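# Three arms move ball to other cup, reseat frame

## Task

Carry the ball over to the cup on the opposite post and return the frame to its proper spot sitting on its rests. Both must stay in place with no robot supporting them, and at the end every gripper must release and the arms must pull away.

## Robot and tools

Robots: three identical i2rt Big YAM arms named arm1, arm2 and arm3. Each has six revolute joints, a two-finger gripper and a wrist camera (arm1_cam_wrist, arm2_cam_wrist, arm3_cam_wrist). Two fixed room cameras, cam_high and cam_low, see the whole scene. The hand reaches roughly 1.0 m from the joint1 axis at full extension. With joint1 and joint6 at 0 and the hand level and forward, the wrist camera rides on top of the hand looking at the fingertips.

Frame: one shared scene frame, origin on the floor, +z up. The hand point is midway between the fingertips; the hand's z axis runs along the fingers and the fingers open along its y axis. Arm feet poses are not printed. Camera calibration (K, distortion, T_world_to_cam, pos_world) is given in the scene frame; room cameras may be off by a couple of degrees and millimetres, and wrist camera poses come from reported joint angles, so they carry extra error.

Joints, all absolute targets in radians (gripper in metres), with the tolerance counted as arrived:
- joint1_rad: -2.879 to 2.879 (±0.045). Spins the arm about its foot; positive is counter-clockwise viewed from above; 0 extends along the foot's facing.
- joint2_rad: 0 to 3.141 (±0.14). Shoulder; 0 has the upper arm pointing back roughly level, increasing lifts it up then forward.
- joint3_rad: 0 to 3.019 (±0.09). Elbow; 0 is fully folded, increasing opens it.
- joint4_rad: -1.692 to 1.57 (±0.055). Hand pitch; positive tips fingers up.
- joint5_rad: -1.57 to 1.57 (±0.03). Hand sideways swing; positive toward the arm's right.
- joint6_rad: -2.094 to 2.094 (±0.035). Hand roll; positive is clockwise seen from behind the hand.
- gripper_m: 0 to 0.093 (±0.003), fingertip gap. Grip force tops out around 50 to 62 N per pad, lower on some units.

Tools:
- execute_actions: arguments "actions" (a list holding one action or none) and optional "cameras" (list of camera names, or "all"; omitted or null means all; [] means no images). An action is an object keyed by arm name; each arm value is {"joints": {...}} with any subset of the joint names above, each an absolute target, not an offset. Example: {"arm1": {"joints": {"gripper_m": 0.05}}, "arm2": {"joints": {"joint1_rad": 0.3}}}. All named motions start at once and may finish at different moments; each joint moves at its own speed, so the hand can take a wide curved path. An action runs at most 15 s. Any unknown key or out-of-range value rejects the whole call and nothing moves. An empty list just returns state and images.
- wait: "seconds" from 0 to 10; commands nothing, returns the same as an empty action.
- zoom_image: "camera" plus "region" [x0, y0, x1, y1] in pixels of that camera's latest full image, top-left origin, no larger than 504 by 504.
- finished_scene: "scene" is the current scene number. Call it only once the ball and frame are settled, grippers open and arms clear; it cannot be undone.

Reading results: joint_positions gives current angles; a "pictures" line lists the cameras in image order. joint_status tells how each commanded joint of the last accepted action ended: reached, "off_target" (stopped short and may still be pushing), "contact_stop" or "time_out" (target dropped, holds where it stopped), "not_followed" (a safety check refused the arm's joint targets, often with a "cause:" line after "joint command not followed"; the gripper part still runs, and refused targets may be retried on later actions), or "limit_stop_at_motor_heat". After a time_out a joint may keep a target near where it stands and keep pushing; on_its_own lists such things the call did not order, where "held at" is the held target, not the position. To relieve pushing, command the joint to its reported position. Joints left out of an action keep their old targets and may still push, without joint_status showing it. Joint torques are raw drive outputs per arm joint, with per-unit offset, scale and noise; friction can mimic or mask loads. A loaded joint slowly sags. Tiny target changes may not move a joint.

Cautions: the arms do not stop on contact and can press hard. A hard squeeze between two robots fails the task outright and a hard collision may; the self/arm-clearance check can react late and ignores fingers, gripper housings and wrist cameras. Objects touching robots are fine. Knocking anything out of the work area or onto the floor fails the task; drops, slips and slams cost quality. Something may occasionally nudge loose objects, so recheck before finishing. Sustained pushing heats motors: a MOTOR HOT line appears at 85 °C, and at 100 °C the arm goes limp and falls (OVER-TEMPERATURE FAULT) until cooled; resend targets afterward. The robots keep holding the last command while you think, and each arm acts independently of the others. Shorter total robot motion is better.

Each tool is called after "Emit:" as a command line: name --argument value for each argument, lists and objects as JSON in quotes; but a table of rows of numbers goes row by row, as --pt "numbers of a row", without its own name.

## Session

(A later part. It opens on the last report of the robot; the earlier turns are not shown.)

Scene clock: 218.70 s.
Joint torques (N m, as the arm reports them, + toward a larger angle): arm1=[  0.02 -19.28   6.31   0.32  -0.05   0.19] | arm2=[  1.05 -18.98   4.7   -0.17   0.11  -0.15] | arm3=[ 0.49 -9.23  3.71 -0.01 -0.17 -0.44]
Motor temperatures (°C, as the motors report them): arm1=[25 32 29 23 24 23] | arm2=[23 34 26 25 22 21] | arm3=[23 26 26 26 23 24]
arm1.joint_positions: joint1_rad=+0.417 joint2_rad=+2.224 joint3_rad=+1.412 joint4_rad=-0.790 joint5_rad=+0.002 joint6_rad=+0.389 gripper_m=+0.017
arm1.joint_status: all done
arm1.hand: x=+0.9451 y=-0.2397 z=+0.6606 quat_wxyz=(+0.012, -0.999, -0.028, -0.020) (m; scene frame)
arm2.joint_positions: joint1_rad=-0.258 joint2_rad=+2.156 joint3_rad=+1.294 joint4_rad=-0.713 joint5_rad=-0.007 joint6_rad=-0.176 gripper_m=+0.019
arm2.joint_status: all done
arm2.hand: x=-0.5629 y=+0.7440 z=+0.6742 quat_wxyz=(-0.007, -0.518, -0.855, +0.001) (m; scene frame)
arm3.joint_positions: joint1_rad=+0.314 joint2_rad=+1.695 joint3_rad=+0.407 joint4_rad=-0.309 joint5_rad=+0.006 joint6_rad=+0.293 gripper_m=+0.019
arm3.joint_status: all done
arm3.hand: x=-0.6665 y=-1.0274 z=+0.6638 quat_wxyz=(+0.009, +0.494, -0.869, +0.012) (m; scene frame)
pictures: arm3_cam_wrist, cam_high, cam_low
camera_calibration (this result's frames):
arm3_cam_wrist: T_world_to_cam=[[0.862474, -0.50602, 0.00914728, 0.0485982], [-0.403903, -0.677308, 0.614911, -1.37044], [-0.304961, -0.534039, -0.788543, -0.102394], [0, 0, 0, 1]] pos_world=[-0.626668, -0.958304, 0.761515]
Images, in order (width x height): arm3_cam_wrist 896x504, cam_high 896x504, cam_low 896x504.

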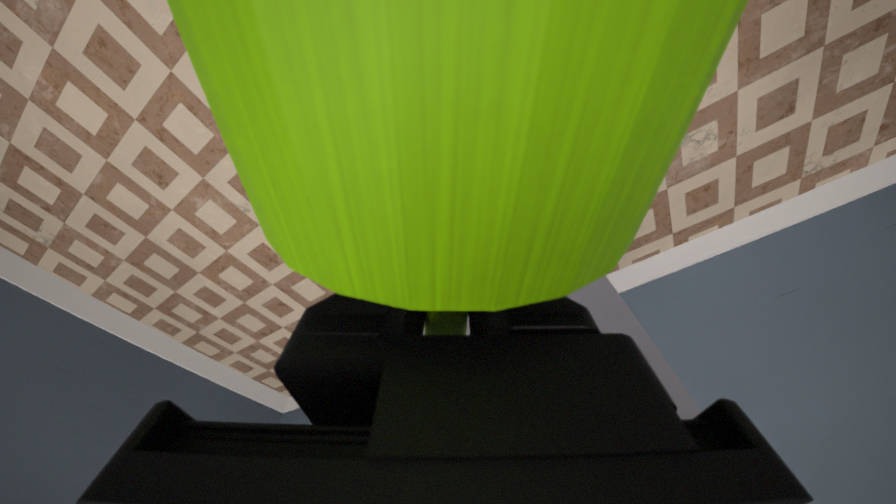

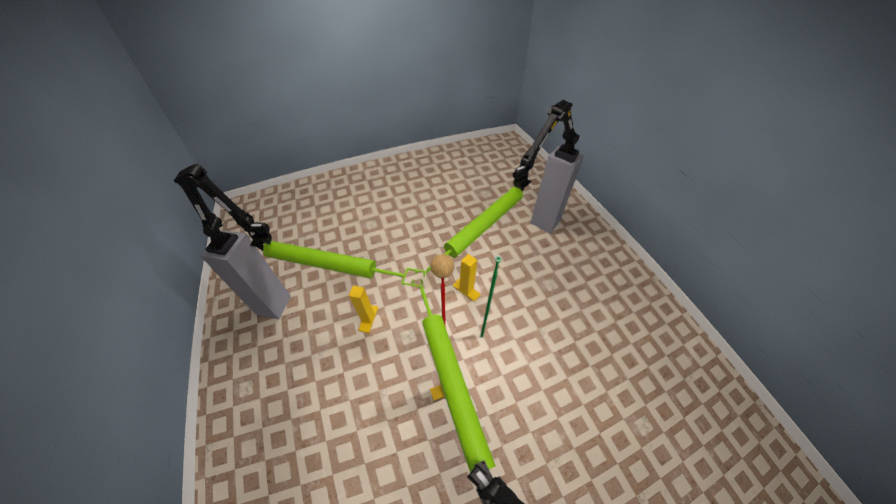

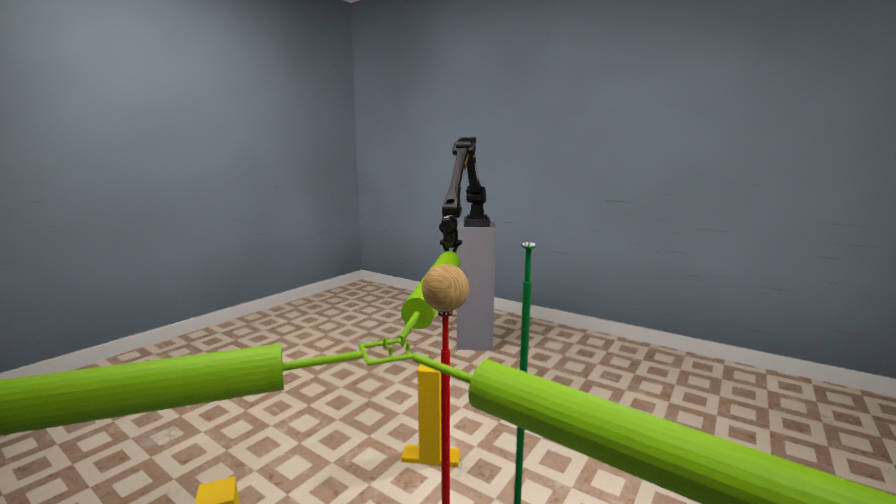

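Emit:
execute_actions --actions '[{"arm1":{"joints":{"joint1_rad":0.325,"joint2_rad":2.10,"joint3_rad":1.215,"joint4_rad":-0.68,"joint6_rad":0.295}},"arm2":{"joints":{"joint1_rad":-0.125,"joint2_rad":2.075,"joint3_rad":1.15,"joint4_rad":-0.645,"joint6_rad":-0.04}},"arm3":{"joints":{"joint1_rad":0.24,"joint2_rad":1.775,"joint3_rad":0.63,"joint4_rad":-0.425,"joint6_rad":0.215}}}]' --cameras '["cam_high","cam_low"]'

Scene clock: 235.00 s.
Joint torques (N m, as the arm reports them, + toward a larger angle): arm1=[  0.05 -19.82   5.78   0.41   0.11   0.14] | arm2=[  0.5  -19.53   4.43   0.04  -0.22  -0.09] | arm3=[-0.25 -9.13  4.43  0.18  0.17 -0.2 ]
Motor temperatures (°C, as the motors report them): arm1=[25 33 29 23 24 23] | arm2=[23 35 27 25 22 21] | arm3=[23 26 26 25 23 24]
arm1.joint_positions: joint1_rad=+0.320 joint2_rad=+2.150 joint3_rad=+1.203 joint4_rad=-0.683 joint5_rad=-0.002 joint6_rad=+0.304 gripper_m=+0.017
arm1.joint_status: all done
arm1.hand: x=+0.9872 y=-0.1675 z=+0.6495 quat_wxyz=(+0.013, -0.999, -0.022, -0.034) (m; scene frame)
arm2.joint_positions: joint1_rad=-0.119 joint2_rad=+2.116 joint3_rad=+1.147 joint4_rad=-0.645 joint5_rad=+0.002 joint6_rad=-0.033 gripper_m=+0.019
arm2.joint_status: all done
arm2.hand: x=-0.5181 y=+0.8181 z=+0.6597 quat_wxyz=(+0.012, -0.520, -0.854, -0.006) (m; scene frame)
arm3.joint_positions: joint1_rad=+0.243 joint2_rad=+1.772 joint3_rad=+0.621 joint4_rad=-0.417 joint5_rad=-0.002 joint6_rad=+0.236 gripper_m=+0.018
arm3.joint_status: all done
arm3.hand: x=-0.6256 y=-0.9515 z=+0.6717 quat_wxyz=(+0.002, +0.488, -0.873, -0.001) (m; scene frame)
pictures: cam_high, cam_low
Images, in order (width x height): cam_high 896x504, cam_low 896x504.

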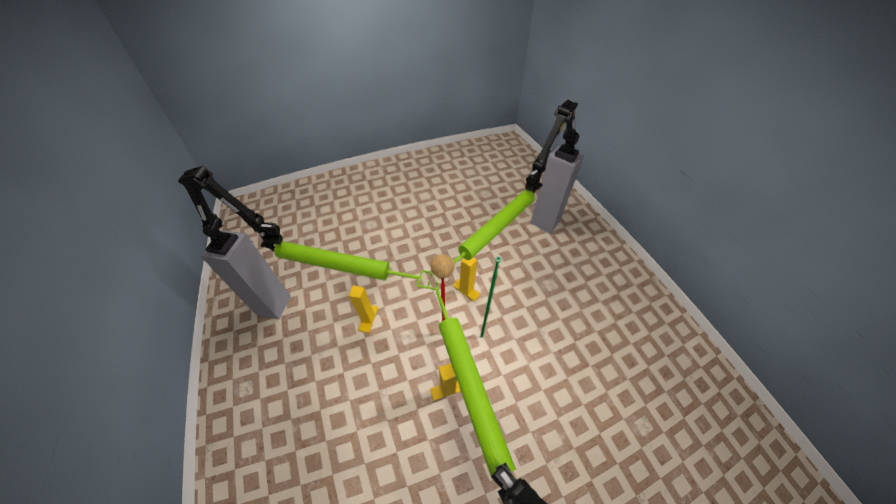

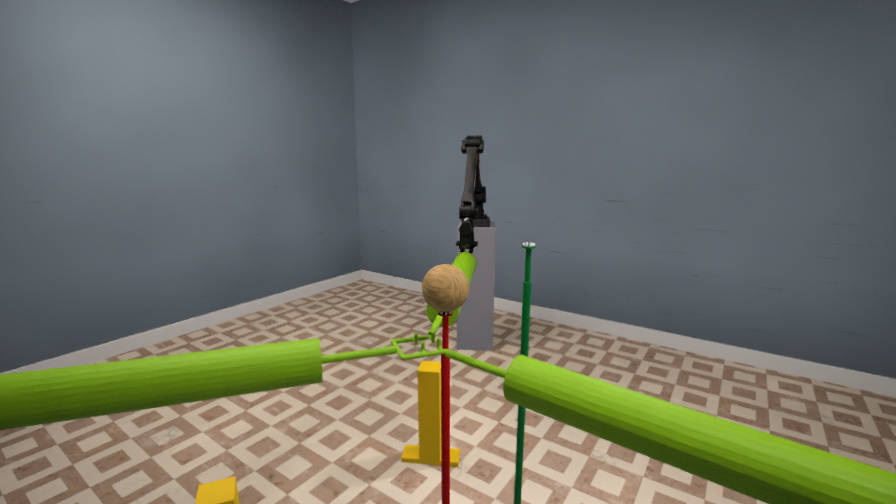

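Emit:
zoom_image --camera "cam_low" --region '[370, 290, 530, 390]'

Emit:
zoom_image --camera "cam_high" --region '[390, 240, 500, 330]'

Region (370, 290, 530, 390) of cam_low's 896x504 image, scaled by 3.150, with more detail than that image has; it fills the top 315 rows of this view, and the rest is white.

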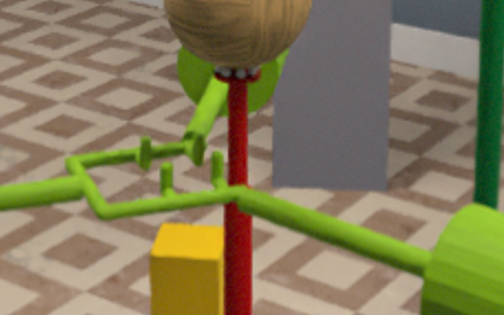

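Region (390, 240, 500, 330) of cam_high's 896x504 image, scaled by 4.582, with more detail than that image has; it fills the top 412 rows of this view, and the rest is white.

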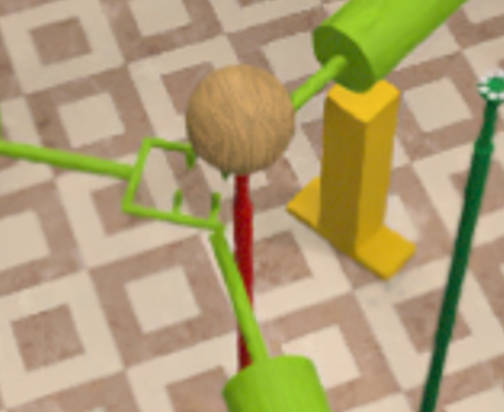

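Emit:
execute_actions --actions '[{"arm1":{"joints":{"joint1_rad":0.24,"joint2_rad":1.99,"joint3_rad":1.03,"joint4_rad":-0.58,"joint6_rad":0.21}},"arm2":{"joints":{"joint1_rad":0.0,"joint2_rad":1.99,"joint3_rad":1.03,"joint4_rad":-0.58,"joint6_rad":0.08}},"arm3":{"joints":{"joint1_rad":0.17,"joint2_rad":1.88,"joint3_rad":0.82,"joint4_rad":-0.52,"joint6_rad":0.15}}}]' --cameras '["cam_high","cam_low"]'

Emit:
zoom_image --camera "cam_low" --region '[370, 290, 530, 390]'

Emit:
zoom_image --camera "cam_high" --region '[390, 240, 500, 330]'

Scene clock: 247.83 s.
Joint torques (N m, as the arm reports them, + toward a larger angle): arm1=[ -1.   -17.51   5.79   0.85   0.03   0.12] | arm2=[  1.1  -17.92   3.9    0.22  -0.14  -0.09] | arm3=[ -0.57 -11.07   5.54   0.1    0.23  -0.21]
Motor temperatures (°C, as the motors report them): arm1=[25 33 29 23 24 23] | arm2=[23 35 27 25 22 21] | arm3=[23 26 26 25 23 24]
arm1.joint_positions: joint1_rad=+0.238 joint2_rad=+2.030 joint3_rad=+1.012 joint4_rad=-0.595 joint5_rad=+0.000 joint6_rad=+0.219 gripper_m=+0.017
arm1.joint_status: all done
arm1.hand: x=+1.0261 y=-0.1146 z=+0.6648 quat_wxyz=(+0.009, -0.999, -0.024, -0.026) (m; scene frame)
arm2.joint_positions: joint1_rad=+0.000 joint2_rad=+2.024 joint3_rad=+1.033 joint4_rad=-0.584 joint5_rad=+0.000 joint6_rad=+0.087 gripper_m=+0.019
arm2.joint_status: all done
arm2.hand: x=-0.4806 y=+0.8670 z=+0.6763 quat_wxyz=(-0.005, -0.520, -0.854, +0.004) (m; scene frame)
arm3.joint_positions: joint1_rad=+0.178 joint2_rad=+1.876 joint3_rad=+0.803 joint4_rad=-0.511 joint5_rad=-0.004 joint6_rad=+0.171 gripper_m=+0.018
arm3.joint_status: all done
arm3.hand: x=-0.5841 y=-0.9035 z=+0.6680 quat_wxyz=(+0.008, +0.487, -0.873, +0.003) (m; scene frame)
pictures: cam_high, cam_low
Images, in order (width x height): cam_high 896x504, cam_low 896x504.

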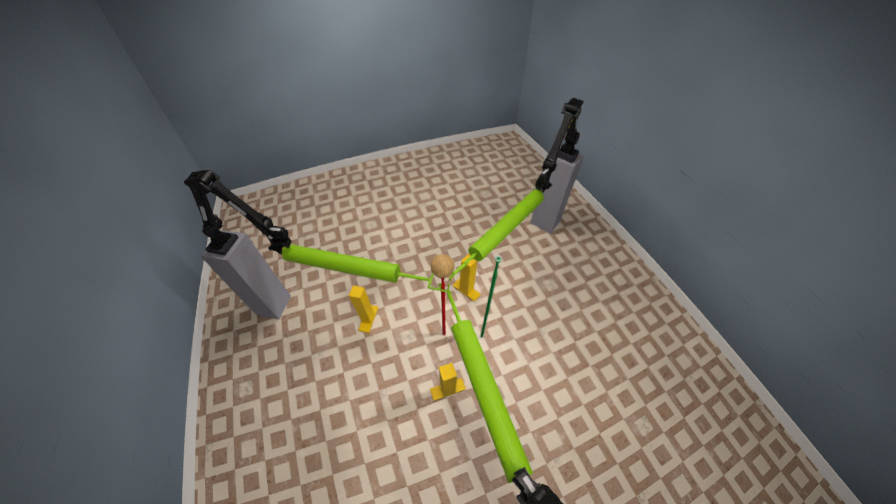

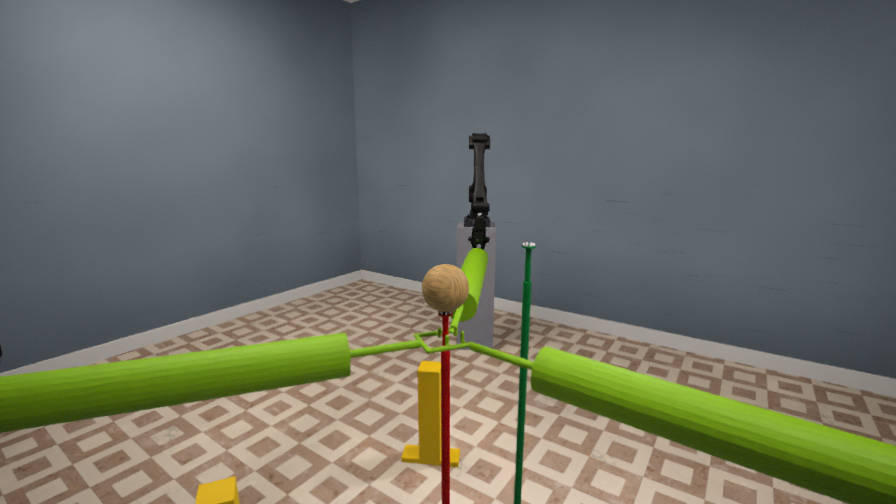

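Region (370, 290, 530, 390) of cam_low's 896x504 image, scaled by 3.150, with more detail than that image has; it fills the top 315 rows of this view, and the rest is white.

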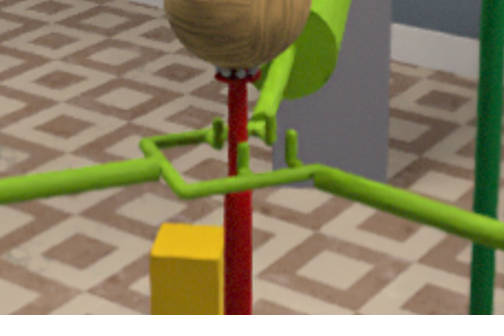

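Region (390, 240, 500, 330) of cam_high's 896x504 image, scaled by 4.582, with more detail than that image has; it fills the top 412 rows of this view, and the rest is white.

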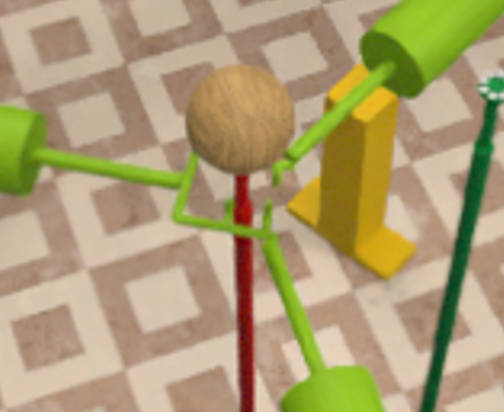

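Emit:
execute_actions --actions '[{"arm1":{"joints":{"joint1_rad":0.285,"joint3_rad":1.04}},"arm2":{"joints":{"joint1_rad":-0.05,"joint3_rad":1.06}},"arm3":{"joints":{"joint3_rad":0.76}}}]' --cameras '["cam_low"]'

Emit:
zoom_image --camera "cam_low" --region '[370, 290, 530, 390]'

Scene clock: 268.30 s.
Joint torques (N m, as the arm reports them, + toward a larger angle): arm1=[  1.68 -16.98   5.75   0.08  -0.09   0.09] | arm2=[  0.67 -17.96   5.36  -0.1   -0.02   0.13] | arm3=[ -0.8  -11.02   3.56   0.     0.04  -0.18]
Motor temperatures (°C, as the motors report them): arm1=[25 33 29 23 24 23] | arm2=[23 35 27 25 22 21] | arm3=[23 26 27 25 23 24]
arm1.joint_positions: joint1_rad=+0.263 joint2_rad=+2.029 joint3_rad=+1.022 joint4_rad=-0.573 joint5_rad=+0.004 joint6_rad=+0.220 gripper_m=+0.017
arm1.joint_status: all done
arm1.hand: x=+1.0179 y=-0.1277 z=+0.6671 quat_wxyz=(+0.007, -0.999, -0.036, -0.009) (m; scene frame)
arm2.joint_positions: joint1_rad=-0.044 joint2_rad=+2.024 joint3_rad=+1.045 joint4_rad=-0.574 joint5_rad=-0.003 joint6_rad=+0.064 gripper_m=+0.019
arm2.joint_status: all done
arm2.hand: x=-0.4930 y=+0.8494 z=+0.6789 quat_wxyz=(-0.015, -0.529, -0.848, +0.008) (m; scene frame)
arm3.joint_positions: joint1_rad=+0.177 joint2_rad=+1.876 joint3_rad=+0.767 joint4_rad=-0.510 joint5_rad=+0.001 joint6_rad=+0.169 gripper_m=+0.018
arm3.joint_status: all done
arm3.hand: x=-0.5910 y=-0.9233 z=+0.6620 quat_wxyz=(+0.020, +0.488, -0.872, +0.016) (m; scene frame)
pictures: cam_low
Images, in order (width x height): cam_low 896x504.

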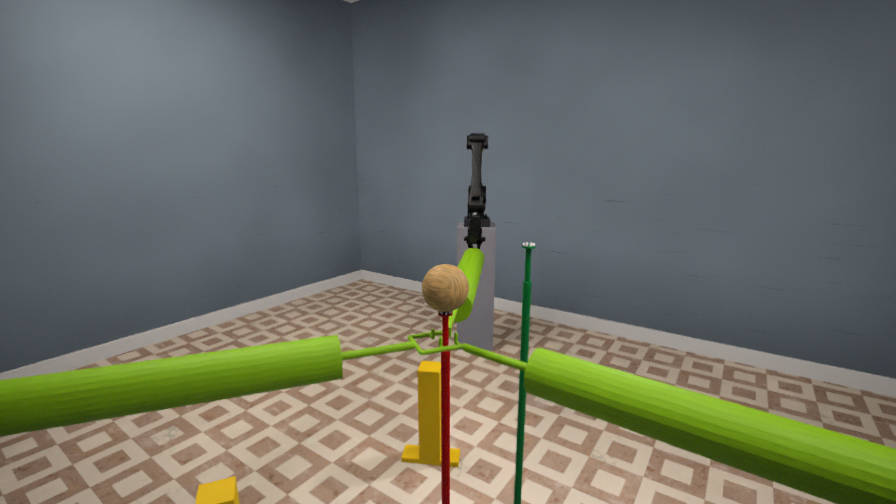

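Region (370, 290, 530, 390) of cam_low's 896x504 image, scaled by 3.150, with more detail than that image has; it fills the top 315 rows of this view, and the rest is white.

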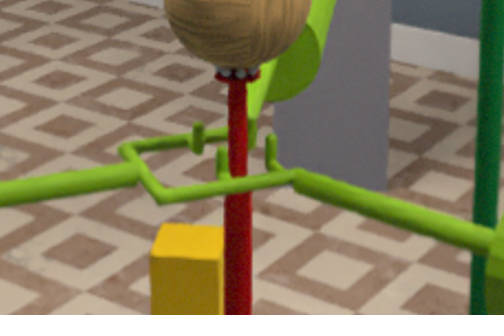

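Centred. Lift.

Emit:
execute_actions --actions '[{"arm1":{"joints":{"joint1_rad":0.26,"joint2_rad":1.80,"joint3_rad":1.08,"joint4_rad":-0.84}},"arm2":{"joints":{"joint2_rad":1.80,"joint3_rad":1.08,"joint4_rad":-0.84}},"arm3":{"joints":{"joint2_rad":1.61,"joint3_rad":0.85,"joint4_rad":-0.81}}}]' --cameras '["cam_low","cam_high"]'

Emit:
zoom_image --camera "cam_low" --region '[370, 240, 530, 340]'

Scene clock: 273.53 s.
Joint torques (N m, as the arm reports them, + toward a larger angle): arm1=[ -0.44 -14.6    8.72  -0.55  -0.33   0.1 ] | arm2=[  0.6  -15.17   7.04  -1.26   0.02   0.15] | arm3=[ -1.08 -10.89   8.84  -0.35   0.17  -0.17]
Motor temperatures (°C, as the motors report them): arm1=[25 32 29 23 24 23] | arm2=[23 35 27 25 22 21] | arm3=[23 26 27 25 23 23]
arm1.joint_positions: joint1_rad=+0.254 joint2_rad=+1.819 joint3_rad=+1.046 joint4_rad=-0.818 joint5_rad=+0.009 joint6_rad=+0.220 gripper_m=+0.017
arm1.joint_status: all done
arm1.hand: x=+1.0183 y=-0.1231 z=+0.7643 quat_wxyz=(+0.011, -0.999, -0.031, -0.014) (m; scene frame)
arm2.joint_positions: joint1_rad=-0.044 joint2_rad=+1.808 joint3_rad=+1.061 joint4_rad=-0.802 joint5_rad=-0.004 joint6_rad=+0.064 gripper_m=+0.019
arm2.joint_status: all done
arm2.hand: x=-0.4954 y=+0.8543 z=+0.7778 quat_wxyz=(-0.017, -0.529, -0.848, +0.008) (m; scene frame)
arm3.joint_positions: joint1_rad=+0.177 joint2_rad=+1.627 joint3_rad=+0.812 joint4_rad=-0.790 joint5_rad=-0.002 joint6_rad=+0.168 gripper_m=+0.018
arm3.joint_status: all done
arm3.hand: x=-0.5890 y=-0.9177 z=+0.7591 quat_wxyz=(+0.016, +0.488, -0.873, +0.011) (m; scene frame)
pictures: cam_high, cam_low
Images, in order (width x height): cam_high 896x504, cam_low 896x504.

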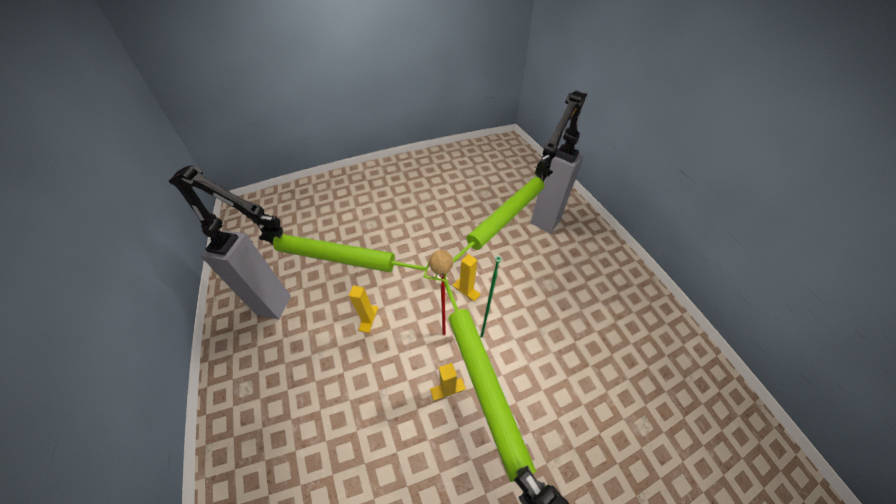

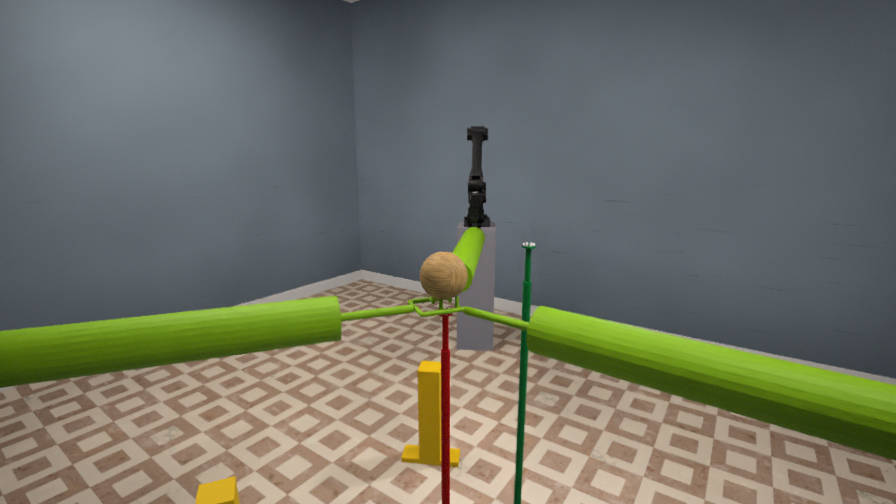

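Region (370, 240, 530, 340) of cam_low's 896x504 image, scaled by 3.150, with more detail than that image has; it fills the top 315 rows of this view, and the rest is white.

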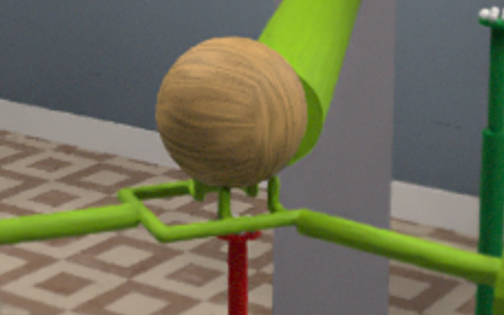

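Emit:
execute_actions --actions '[{"arm1":{"joints":{"joint2_rad":1.67,"joint3_rad":1.195,"joint4_rad":-1.075}},"arm2":{"joints":{"joint2_rad":1.67,"joint3_rad":1.195,"joint4_rad":-1.075}},"arm3":{"joints":{"joint2_rad":1.46,"joint3_rad":0.985,"joint4_rad":-1.085}}}]' --cameras '[]'

Emit:
execute_actions --actions '[{"arm1":{"joints":{"joint2_rad":1.58,"joint3_rad":1.39,"joint4_rad":-1.37}},"arm2":{"joints":{"joint2_rad":1.58,"joint3_rad":1.39,"joint4_rad":-1.37}},"arm3":{"joints":{"joint2_rad":1.37,"joint3_rad":1.21,"joint4_rad":-1.40}}}]' --cameras '["cam_low","cam_high"]'

Scene clock: 285.73 s.
Joint torques (N m, as the arm reports them, + toward a larger angle): arm1=[ -0.03 -14.63  11.83  -0.24  -0.32   0.09] | arm2=[  0.67 -15.45   9.16  -1.18   0.06   0.15] | arm3=[ -1.14 -11.09  11.89  -0.25   0.23  -0.17]
Motor temperatures (°C, as the motors report them): arm1=[25 32 31 23 24 23] | arm2=[23 35 29 25 22 21] | arm3=[23 27 29 25 23 23]
arm1.joint_positions: joint1_rad=+0.254 joint2_rad=+1.695 joint3_rad=+1.137 joint4_rad=-1.062 joint5_rad=+0.009 joint6_rad=+0.220 gripper_m=+0.017
arm1.joint_status: all done
arm1.hand: x=+1.0188 y=-0.1234 z=+0.8458 quat_wxyz=(+0.015, -0.999, -0.031, -0.029) (m; scene frame)
arm2.joint_positions: joint1_rad=-0.044 joint2_rad=+1.691 joint3_rad=+1.156 joint4_rad=-1.040 joint5_rad=-0.005 joint6_rad=+0.064 gripper_m=+0.019
arm2.joint_status: all done
arm2.hand: x=-0.4957 y=+0.8556 z=+0.8580 quat_wxyz=(-0.005, -0.529, -0.849, +0.002) (m; scene frame)
arm3.joint_positions: joint1_rad=+0.177 joint2_rad=+1.481 joint3_rad=+0.923 joint4_rad=-1.067 joint5_rad=-0.003 joint6_rad=+0.168 gripper_m=+0.018
arm3.joint_status: all done
arm3.hand: x=-0.5883 y=-0.9159 z=+0.8441 quat_wxyz=(+0.024, +0.488, -0.872, +0.017) (m; scene frame)
pictures: none
No camera images: the call's "cameras" was empty. Leave "cameras" out to get every camera's image.

Scene clock: 286.80 s.
Joint torques (N m, as the arm reports them, + toward a larger angle): arm1=[ -0.46 -14.29  14.43   0.1   -0.28   0.09] | arm2=[  0.74 -15.6   11.11  -1.17   0.09   0.15] | arm3=[-0.85 -9.83 14.28  0.    0.36 -0.17]
Motor temperatures (°C, as the motors report them): arm1=[25 32 32 23 24 23] | arm2=[23 35 29 25 22 21] | arm3=[23 27 30 25 23 23]
arm1.joint_positions: joint1_rad=+0.254 joint2_rad=+1.608 joint3_rad=+1.311 joint4_rad=-1.368 joint5_rad=+0.009 joint6_rad=+0.220 gripper_m=+0.017
arm1.joint_status: all done
arm1.hand: x=+1.0195 y=-0.1237 z=+0.9454 quat_wxyz=(+0.020, -0.998, -0.031, -0.050) (m; scene frame)
arm2.joint_positions: joint1_rad=-0.044 joint2_rad=+1.610 joint3_rad=+1.334 joint4_rad=-1.337 joint5_rad=-0.006 joint6_rad=+0.064 gripper_m=+0.019
arm2.joint_status: all done
arm2.hand: x=-0.4965 y=+0.8577 z=+0.9570 quat_wxyz=(+0.011, -0.529, -0.848, -0.008) (m; scene frame)
arm3.joint_positions: joint1_rad=+0.177 joint2_rad=+1.383 joint3_rad=+1.127 joint4_rad=-1.395 joint5_rad=-0.007 joint6_rad=+0.168 gripper_m=+0.018
arm3.joint_status: all done
arm3.hand: x=-0.5880 y=-0.9136 z=+0.9516 quat_wxyz=(+0.035, +0.488, -0.872, +0.023) (m; scene frame)
pictures: cam_high, cam_low
Images, in order (width x height): cam_high 896x504, cam_low 896x504.

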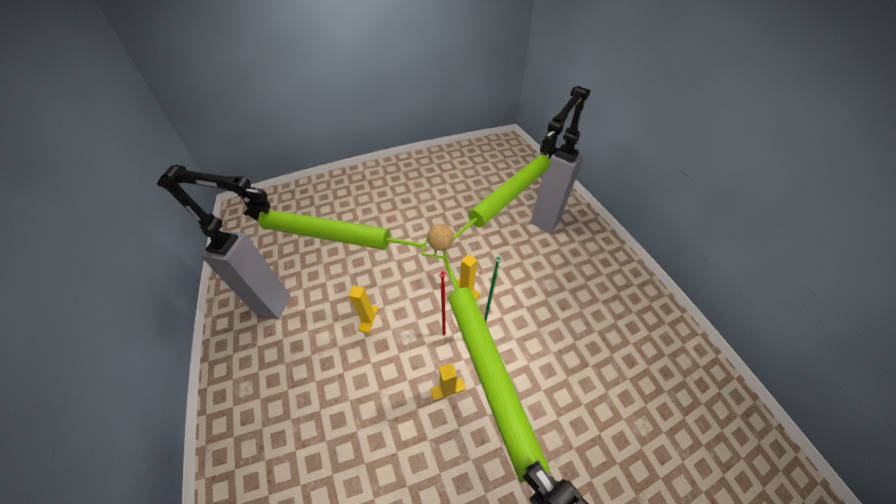

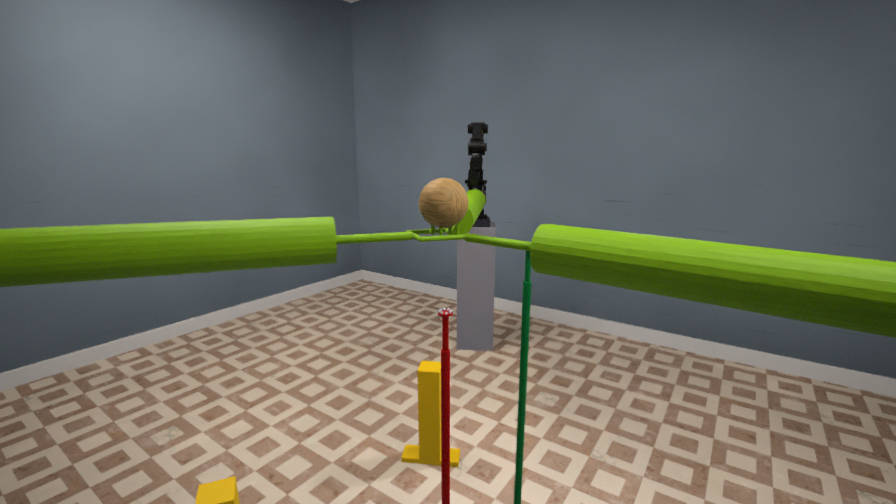

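Emit:
execute_actions --actions '[{"arm1":{"joints":{"joint1_rad":0.073,"joint2_rad":1.44,"joint3_rad":1.26,"joint4_rad":-1.37,"joint6_rad":0.04}},"arm2":{"joints":{"joint1_rad":0.146,"joint2_rad":1.45,"joint3_rad":1.27,"joint4_rad":-1.37,"joint6_rad":0.255}},"arm3":{"joints":{"joint1_rad":0.155,"joint2_rad":1.62,"joint3_rad":1.53,"joint4_rad":-1.46,"joint6_rad":0.15}}}]' --cameras '[]'

Emit:
execute_actions --actions '[{"arm1":{"joints":{"joint1_rad":-0.148,"joint2_rad":1.34,"joint3_rad":1.14,"joint4_rad":-1.36,"joint6_rad":-0.18}},"arm2":{"joints":{"joint1_rad":0.373,"joint2_rad":1.39,"joint3_rad":1.19,"joint4_rad":-1.36,"joint6_rad":0.48}},"arm3":{"joints":{"joint1_rad":0.14,"joint2_rad":1.85,"joint3_rad":1.84,"joint4_rad":-1.55,"joint6_rad":0.135}}}]' --cameras '["cam_low","cam_high"]'

Scene clock: 313.03 s.
Joint torques (N m, as the arm reports them, + toward a larger angle): arm1=[ -0.71 -11.94  12.19   2.14  -0.01   0.01] | arm2=[  0.6  -13.88   8.76   0.57   0.08   0.02] | arm3=[ -1.59 -13.38  15.73   0.39   0.45  -0.16]
Motor temperatures (°C, as the motors report them): arm1=[25 32 40 23 24 23] | arm2=[23 35 36 25 22 21] | arm3=[23 27 39 25 23 23]
arm1.joint_positions: joint1_rad=+0.071 joint2_rad=+1.461 joint3_rad=+1.209 joint4_rad=-1.420 joint5_rad=+0.001 joint6_rad=+0.060 gripper_m=+0.017
arm1.joint_status: all done
arm1.hand: x=+1.0573 y=-0.0402 z=+0.9714 quat_wxyz=(+0.009, -0.998, -0.020, -0.056) (m; scene frame)
arm2.joint_positions: joint1_rad=+0.152 joint2_rad=+1.479 joint3_rad=+1.250 joint4_rad=-1.386 joint5_rad=-0.005 joint6_rad=+0.252 gripper_m=+0.019
arm2.joint_status: all done
arm2.hand: x=-0.4533 y=+0.9448 z=+0.9808 quat_wxyz=(+0.014, -0.526, -0.850, -0.004) (m; scene frame)
arm3.joint_positions: joint1_rad=+0.173 joint2_rad=+1.630 joint3_rad=+1.429 joint4_rad=-1.463 joint5_rad=-0.009 joint6_rad=+0.166 gripper_m=+0.018
arm3.joint_status: joint3_rad time_out (moved +0.302 of +0.403); the others done
arm3.on_its_own: joint3_rad reads +1.429 and still pushes toward +1.530 since a time_out
arm3.hand: x=-0.5510 y=-0.8256 z=+0.9613 quat_wxyz=(+0.041, +0.487, -0.872, +0.026) (m; scene frame)
pictures: none
No camera images: the call's "cameras" was empty. Leave "cameras" out to get every camera's image.

not run: a stop came earlier in this reply.

Emit:
execute_actions --actions '[{"arm1":{"joints":{"joint1_rad":-0.148,"joint2_rad":1.34,"joint3_rad":1.14,"joint4_rad":-1.36,"joint6_rad":-0.18}},"arm2":{"joints":{"joint1_rad":0.373,"joint2_rad":1.39,"joint3_rad":1.19,"joint4_rad":-1.36,"joint6_rad":0.48}},"arm3":{"joints":{"joint1_rad":0.14,"joint2_rad":1.78,"joint3_rad":1.73,"joint4_rad":-1.49,"joint6_rad":0.135}}}]' --cameras '["cam_low","cam_high"]'

Scene clock: 321.00 s.
Joint torques (N m, as the arm reports them, + toward a larger angle): arm1=[ -2.14 -10.72  11.65   1.64   0.03  -0.05] | arm2=[  2.96 -14.2    8.51   0.22  -0.47   0.23] | arm3=[ -1.45 -18.1   13.22  -0.48   0.41  -0.15]
Motor temperatures (°C, as the motors report them): arm1=[25 31 39 23 24 23] | arm2=[23 35 35 25 22 21] | arm3=[23 27 41 25 23 23]
arm1.joint_positions: joint1_rad=-0.133 joint2_rad=+1.369 joint3_rad=+1.095 joint4_rad=-1.394 joint5_rad=-0.001 joint6_rad=-0.154 gripper_m=+0.017
arm1.joint_status: all done
arm1.hand: x=+1.0939 y=+0.0360 z=+0.9652 quat_wxyz=(-0.002, -0.998, -0.024, -0.054) (m; scene frame)
arm2.joint_positions: joint1_rad=+0.352 joint2_rad=+1.437 joint3_rad=+1.172 joint4_rad=-1.366 joint5_rad=+0.010 joint6_rad=+0.457 gripper_m=+0.019
arm2.joint_status: all done
arm2.hand: x=-0.4166 y=+1.0174 z=+0.9680 quat_wxyz=(+0.024, -0.528, -0.849, +0.007) (m; scene frame)
arm3.joint_positions: joint1_rad=+0.157 joint2_rad=+1.816 joint3_rad=+1.666 joint4_rad=-1.468 joint5_rad=-0.009 joint6_rad=+0.151 gripper_m=+0.018
arm3.joint_status: all done
arm3.hand: x=-0.5119 y=-0.7527 z=+0.9560 quat_wxyz=(+0.023, +0.487, -0.873, +0.012) (m; scene frame)
pictures: cam_high, cam_low
Images, in order (width x height): cam_high 896x504, cam_low 896x504.

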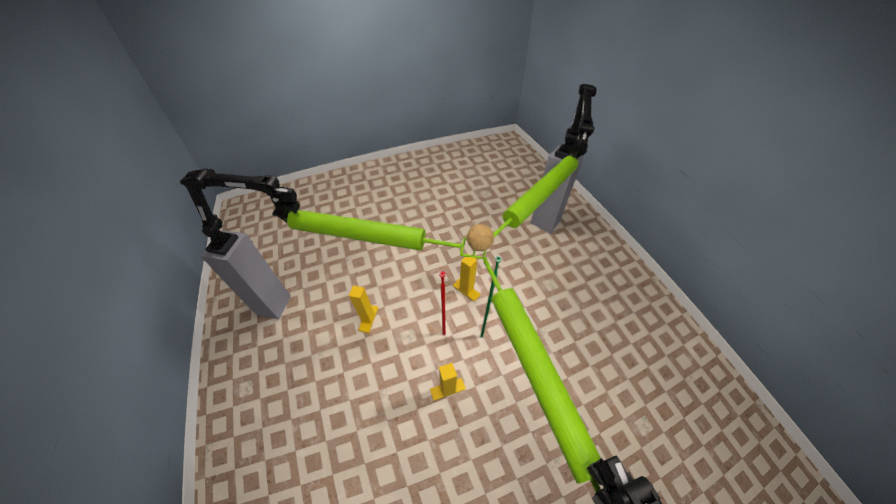

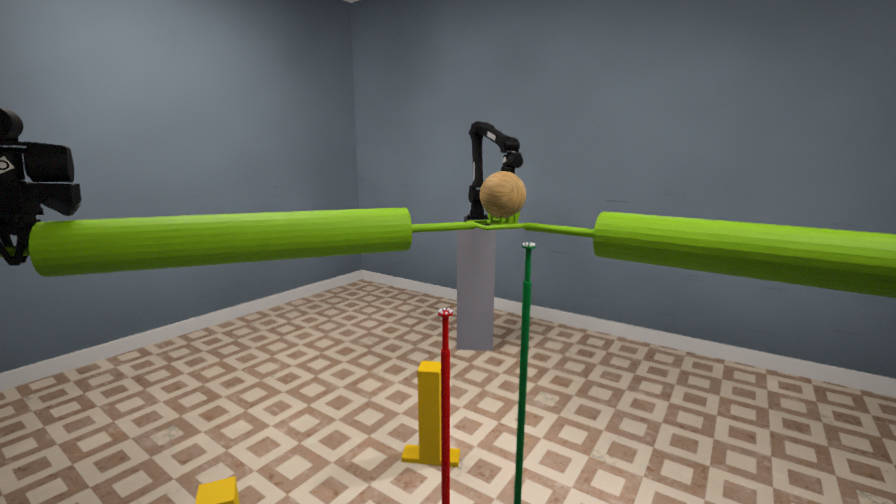

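Emit:
execute_actions --actions '[{"arm1":{"joints":{"joint1_rad":-0.42,"joint2_rad":1.28,"joint3_rad":1.11,"joint4_rad":-1.37,"joint6_rad":-0.45}},"arm2":{"joints":{"joint1_rad":0.63,"joint2_rad":1.37,"joint3_rad":1.20,"joint4_rad":-1.37,"joint6_rad":0.73}},"arm3":{"joints":{"joint1_rad":0.12,"joint2_rad":2.03,"joint3_rad":2.15,"joint4_rad":-1.64,"joint6_rad":0.12}}}]' --cameras '["cam_low","cam_high"]'

Emit:
zoom_image --camera "cam_low" --region '[460, 160, 620, 270]'

Emit:
zoom_image --camera "cam_high" --region '[450, 200, 560, 290]'

Scene clock: 328.27 s.
Joint torques (N m, as the arm reports them, + toward a larger angle): arm1=[-1.49 -9.56 12.37  2.11 -0.05 -0.02] | arm2=[  3.86 -13.89   9.25   0.63  -0.76   0.25] | arm3=[ -1.79 -22.06  13.44  -1.18   0.68  -0.12]
Motor temperatures (°C, as the motors report them): arm1=[25 31 38 23 24 23] | arm2=[23 35 34 25 22 21] | arm3=[23 28 41 25 23 23]
arm1.joint_positions: joint1_rad=-0.413 joint2_rad=+1.301 joint3_rad=+1.059 joint4_rad=-1.417 joint5_rad=+0.000 joint6_rad=-0.424 gripper_m=+0.017
arm1.joint_status: all done
arm1.hand: x=+1.1372 y=+0.1245 z=+0.9767 quat_wxyz=(-0.013, -0.999, -0.019, -0.046) (m; scene frame)
arm2.joint_positions: joint1_rad=+0.599 joint2_rad=+1.416 joint3_rad=+1.172 joint4_rad=-1.389 joint5_rad=+0.018 joint6_rad=+0.705 gripper_m=+0.019
arm2.joint_status: all done
arm2.hand: x=-0.3735 y=+1.1018 z=+0.9751 quat_wxyz=(+0.023, -0.528, -0.849, +0.018) (m; scene frame)
arm3.joint_positions: joint1_rad=+0.141 joint2_rad=+2.078 joint3_rad=+2.085 joint4_rad=-1.598 joint5_rad=-0.014 joint6_rad=+0.133 gripper_m=+0.018
arm3.joint_status: all done
arm3.hand: x=-0.4652 y=-0.6676 z=+0.9627 quat_wxyz=(+0.014, +0.488, -0.873, +0.001) (m; scene frame)
pictures: cam_high, cam_low
Images, in order (width x height): cam_high 896x504, cam_low 896x504.

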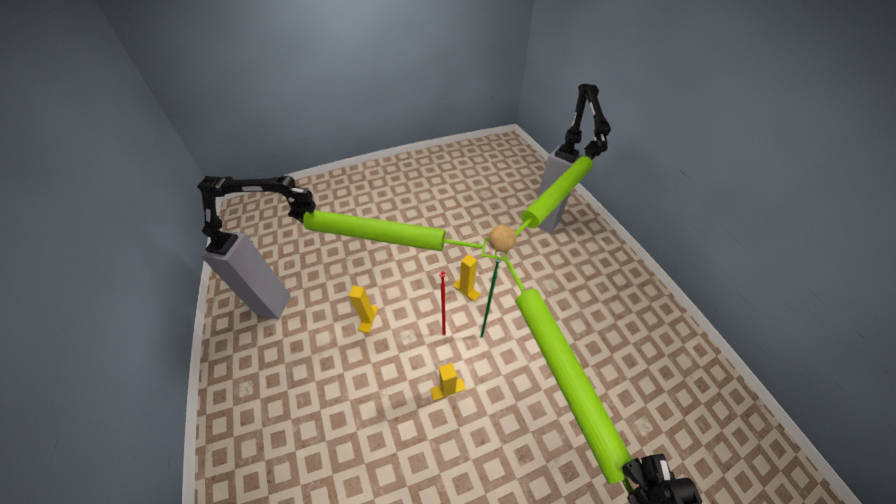

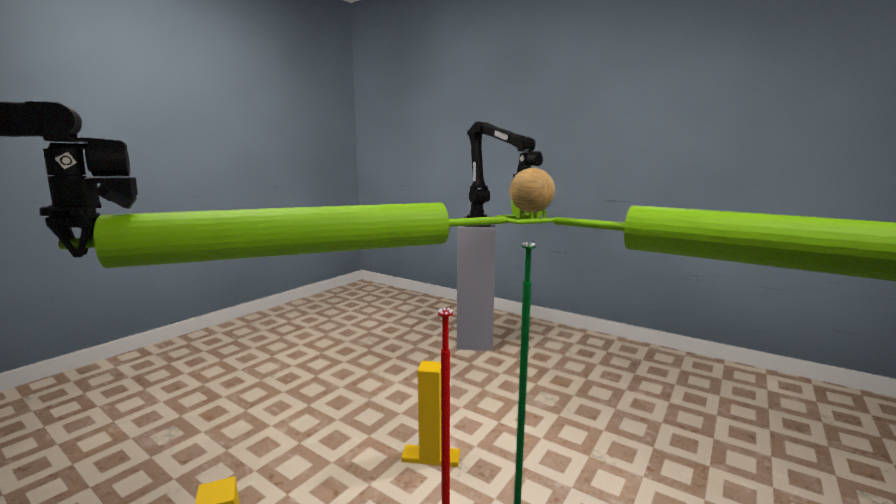

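Region (460, 160, 620, 270) of cam_low's 896x504 image, scaled by 3.150, with more detail than that image has; it fills the top 346 rows of this view, and the rest is white.

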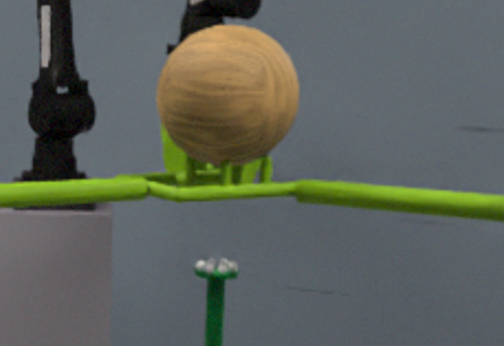

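Region (450, 200, 560, 290) of cam_high's 896x504 image, scaled by 4.582, with more detail than that image has; it fills the top 412 rows of this view, and the rest is white.

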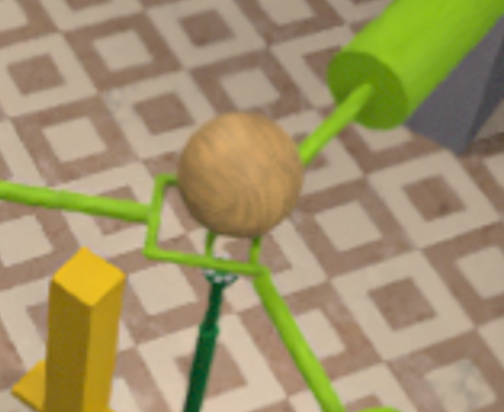

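Emit:
execute_actions --actions '[{"arm1":{"joints":{"joint2_rad":1.36,"joint3_rad":1.0,"joint4_rad":-1.22}},"arm2":{"joints":{"joint2_rad":1.43,"joint3_rad":1.07,"joint4_rad":-1.22}},"arm3":{"joints":{"joint2_rad":2.09,"joint3_rad":2.03,"joint4_rad":-1.52}}}]' --cameras '["cam_low","cam_high"]'

Emit:
zoom_image --camera "cam_low" --region '[460, 160, 620, 270]'

Emit:
zoom_image --camera "cam_high" --region '[450, 200, 560, 290]'

Scene clock: 342.77 s.
Joint torques (N m, as the arm reports them, + toward a larger angle): arm1=[ -1.35 -11.68  10.75   1.3   -0.44  -0.05] | arm2=[  3.64 -11.48   7.98   0.64  -0.62   0.24] | arm3=[ -1.98 -21.16  10.38   0.01   0.85  -0.11]
Motor temperatures (°C, as the motors report them): arm1=[25 30 39 23 24 23] | arm2=[23 34 35 25 22 21] | arm3=[23 31 41 26 23 23]
arm1.joint_positions: joint1_rad=-0.415 joint2_rad=+1.401 joint3_rad=+0.959 joint4_rad=-1.250 joint5_rad=+0.011 joint6_rad=-0.424 gripper_m=+0.017
arm1.joint_status: all done
arm1.hand: x=+1.1343 y=+0.1295 z=+0.9073 quat_wxyz=(-0.014, -0.998, -0.019, -0.063) (m; scene frame)
arm2.joint_positions: joint1_rad=+0.601 joint2_rad=+1.442 joint3_rad=+1.055 joint4_rad=-1.239 joint5_rad=+0.014 joint6_rad=+0.705 gripper_m=+0.019
arm2.joint_status: all done
arm2.hand: x=-0.3772 y=+1.1041 z=+0.9229 quat_wxyz=(+0.019, -0.528, -0.849, +0.016) (m; scene frame)
arm3.joint_positions: joint1_rad=+0.143 joint2_rad=+2.117 joint3_rad=+2.005 joint4_rad=-1.511 joint5_rad=-0.019 joint6_rad=+0.133 gripper_m=+0.018
arm3.joint_status: all done
arm3.hand: x=-0.4671 y=-0.6660 z=+0.9075 quat_wxyz=(+0.029, +0.489, -0.872, +0.009) (m; scene frame)
pictures: cam_high, cam_low
Images, in order (width x height): cam_high 896x504, cam_low 896x504.

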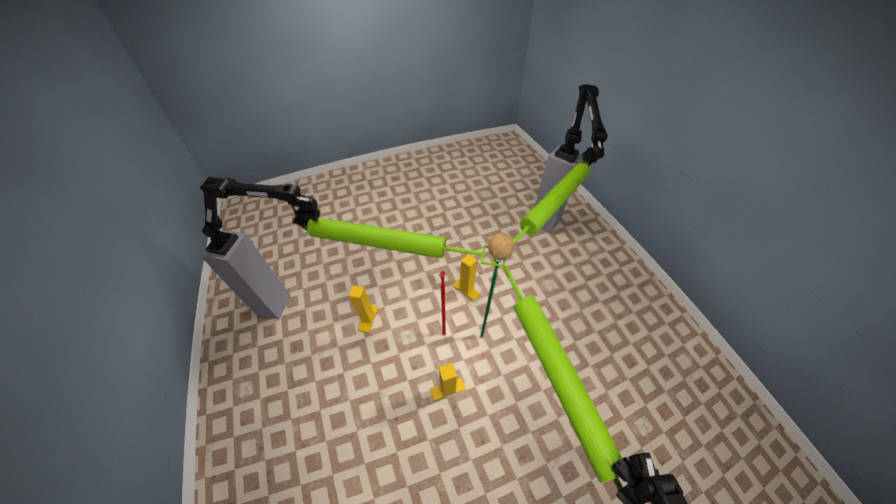

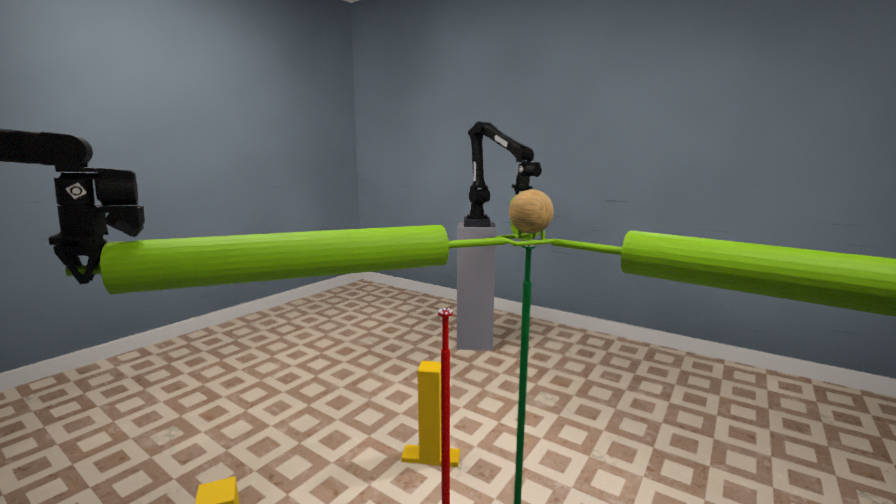

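Region (460, 160, 620, 270) of cam_low's 896x504 image, scaled by 3.150, with more detail than that image has; it fills the top 346 rows of this view, and the rest is white.

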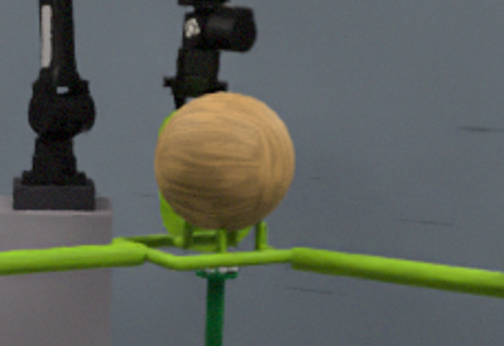

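Region (450, 200, 560, 290) of cam_high's 896x504 image, scaled by 4.582, with more detail than that image has; it fills the top 412 rows of this view, and the rest is white.

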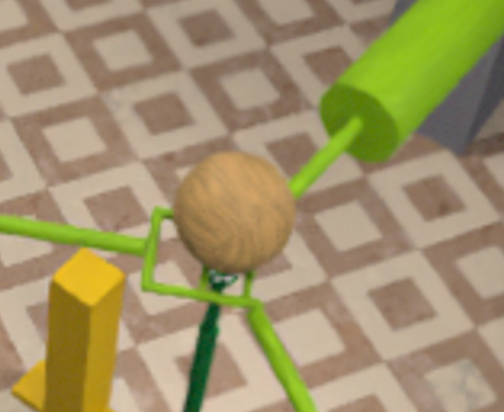

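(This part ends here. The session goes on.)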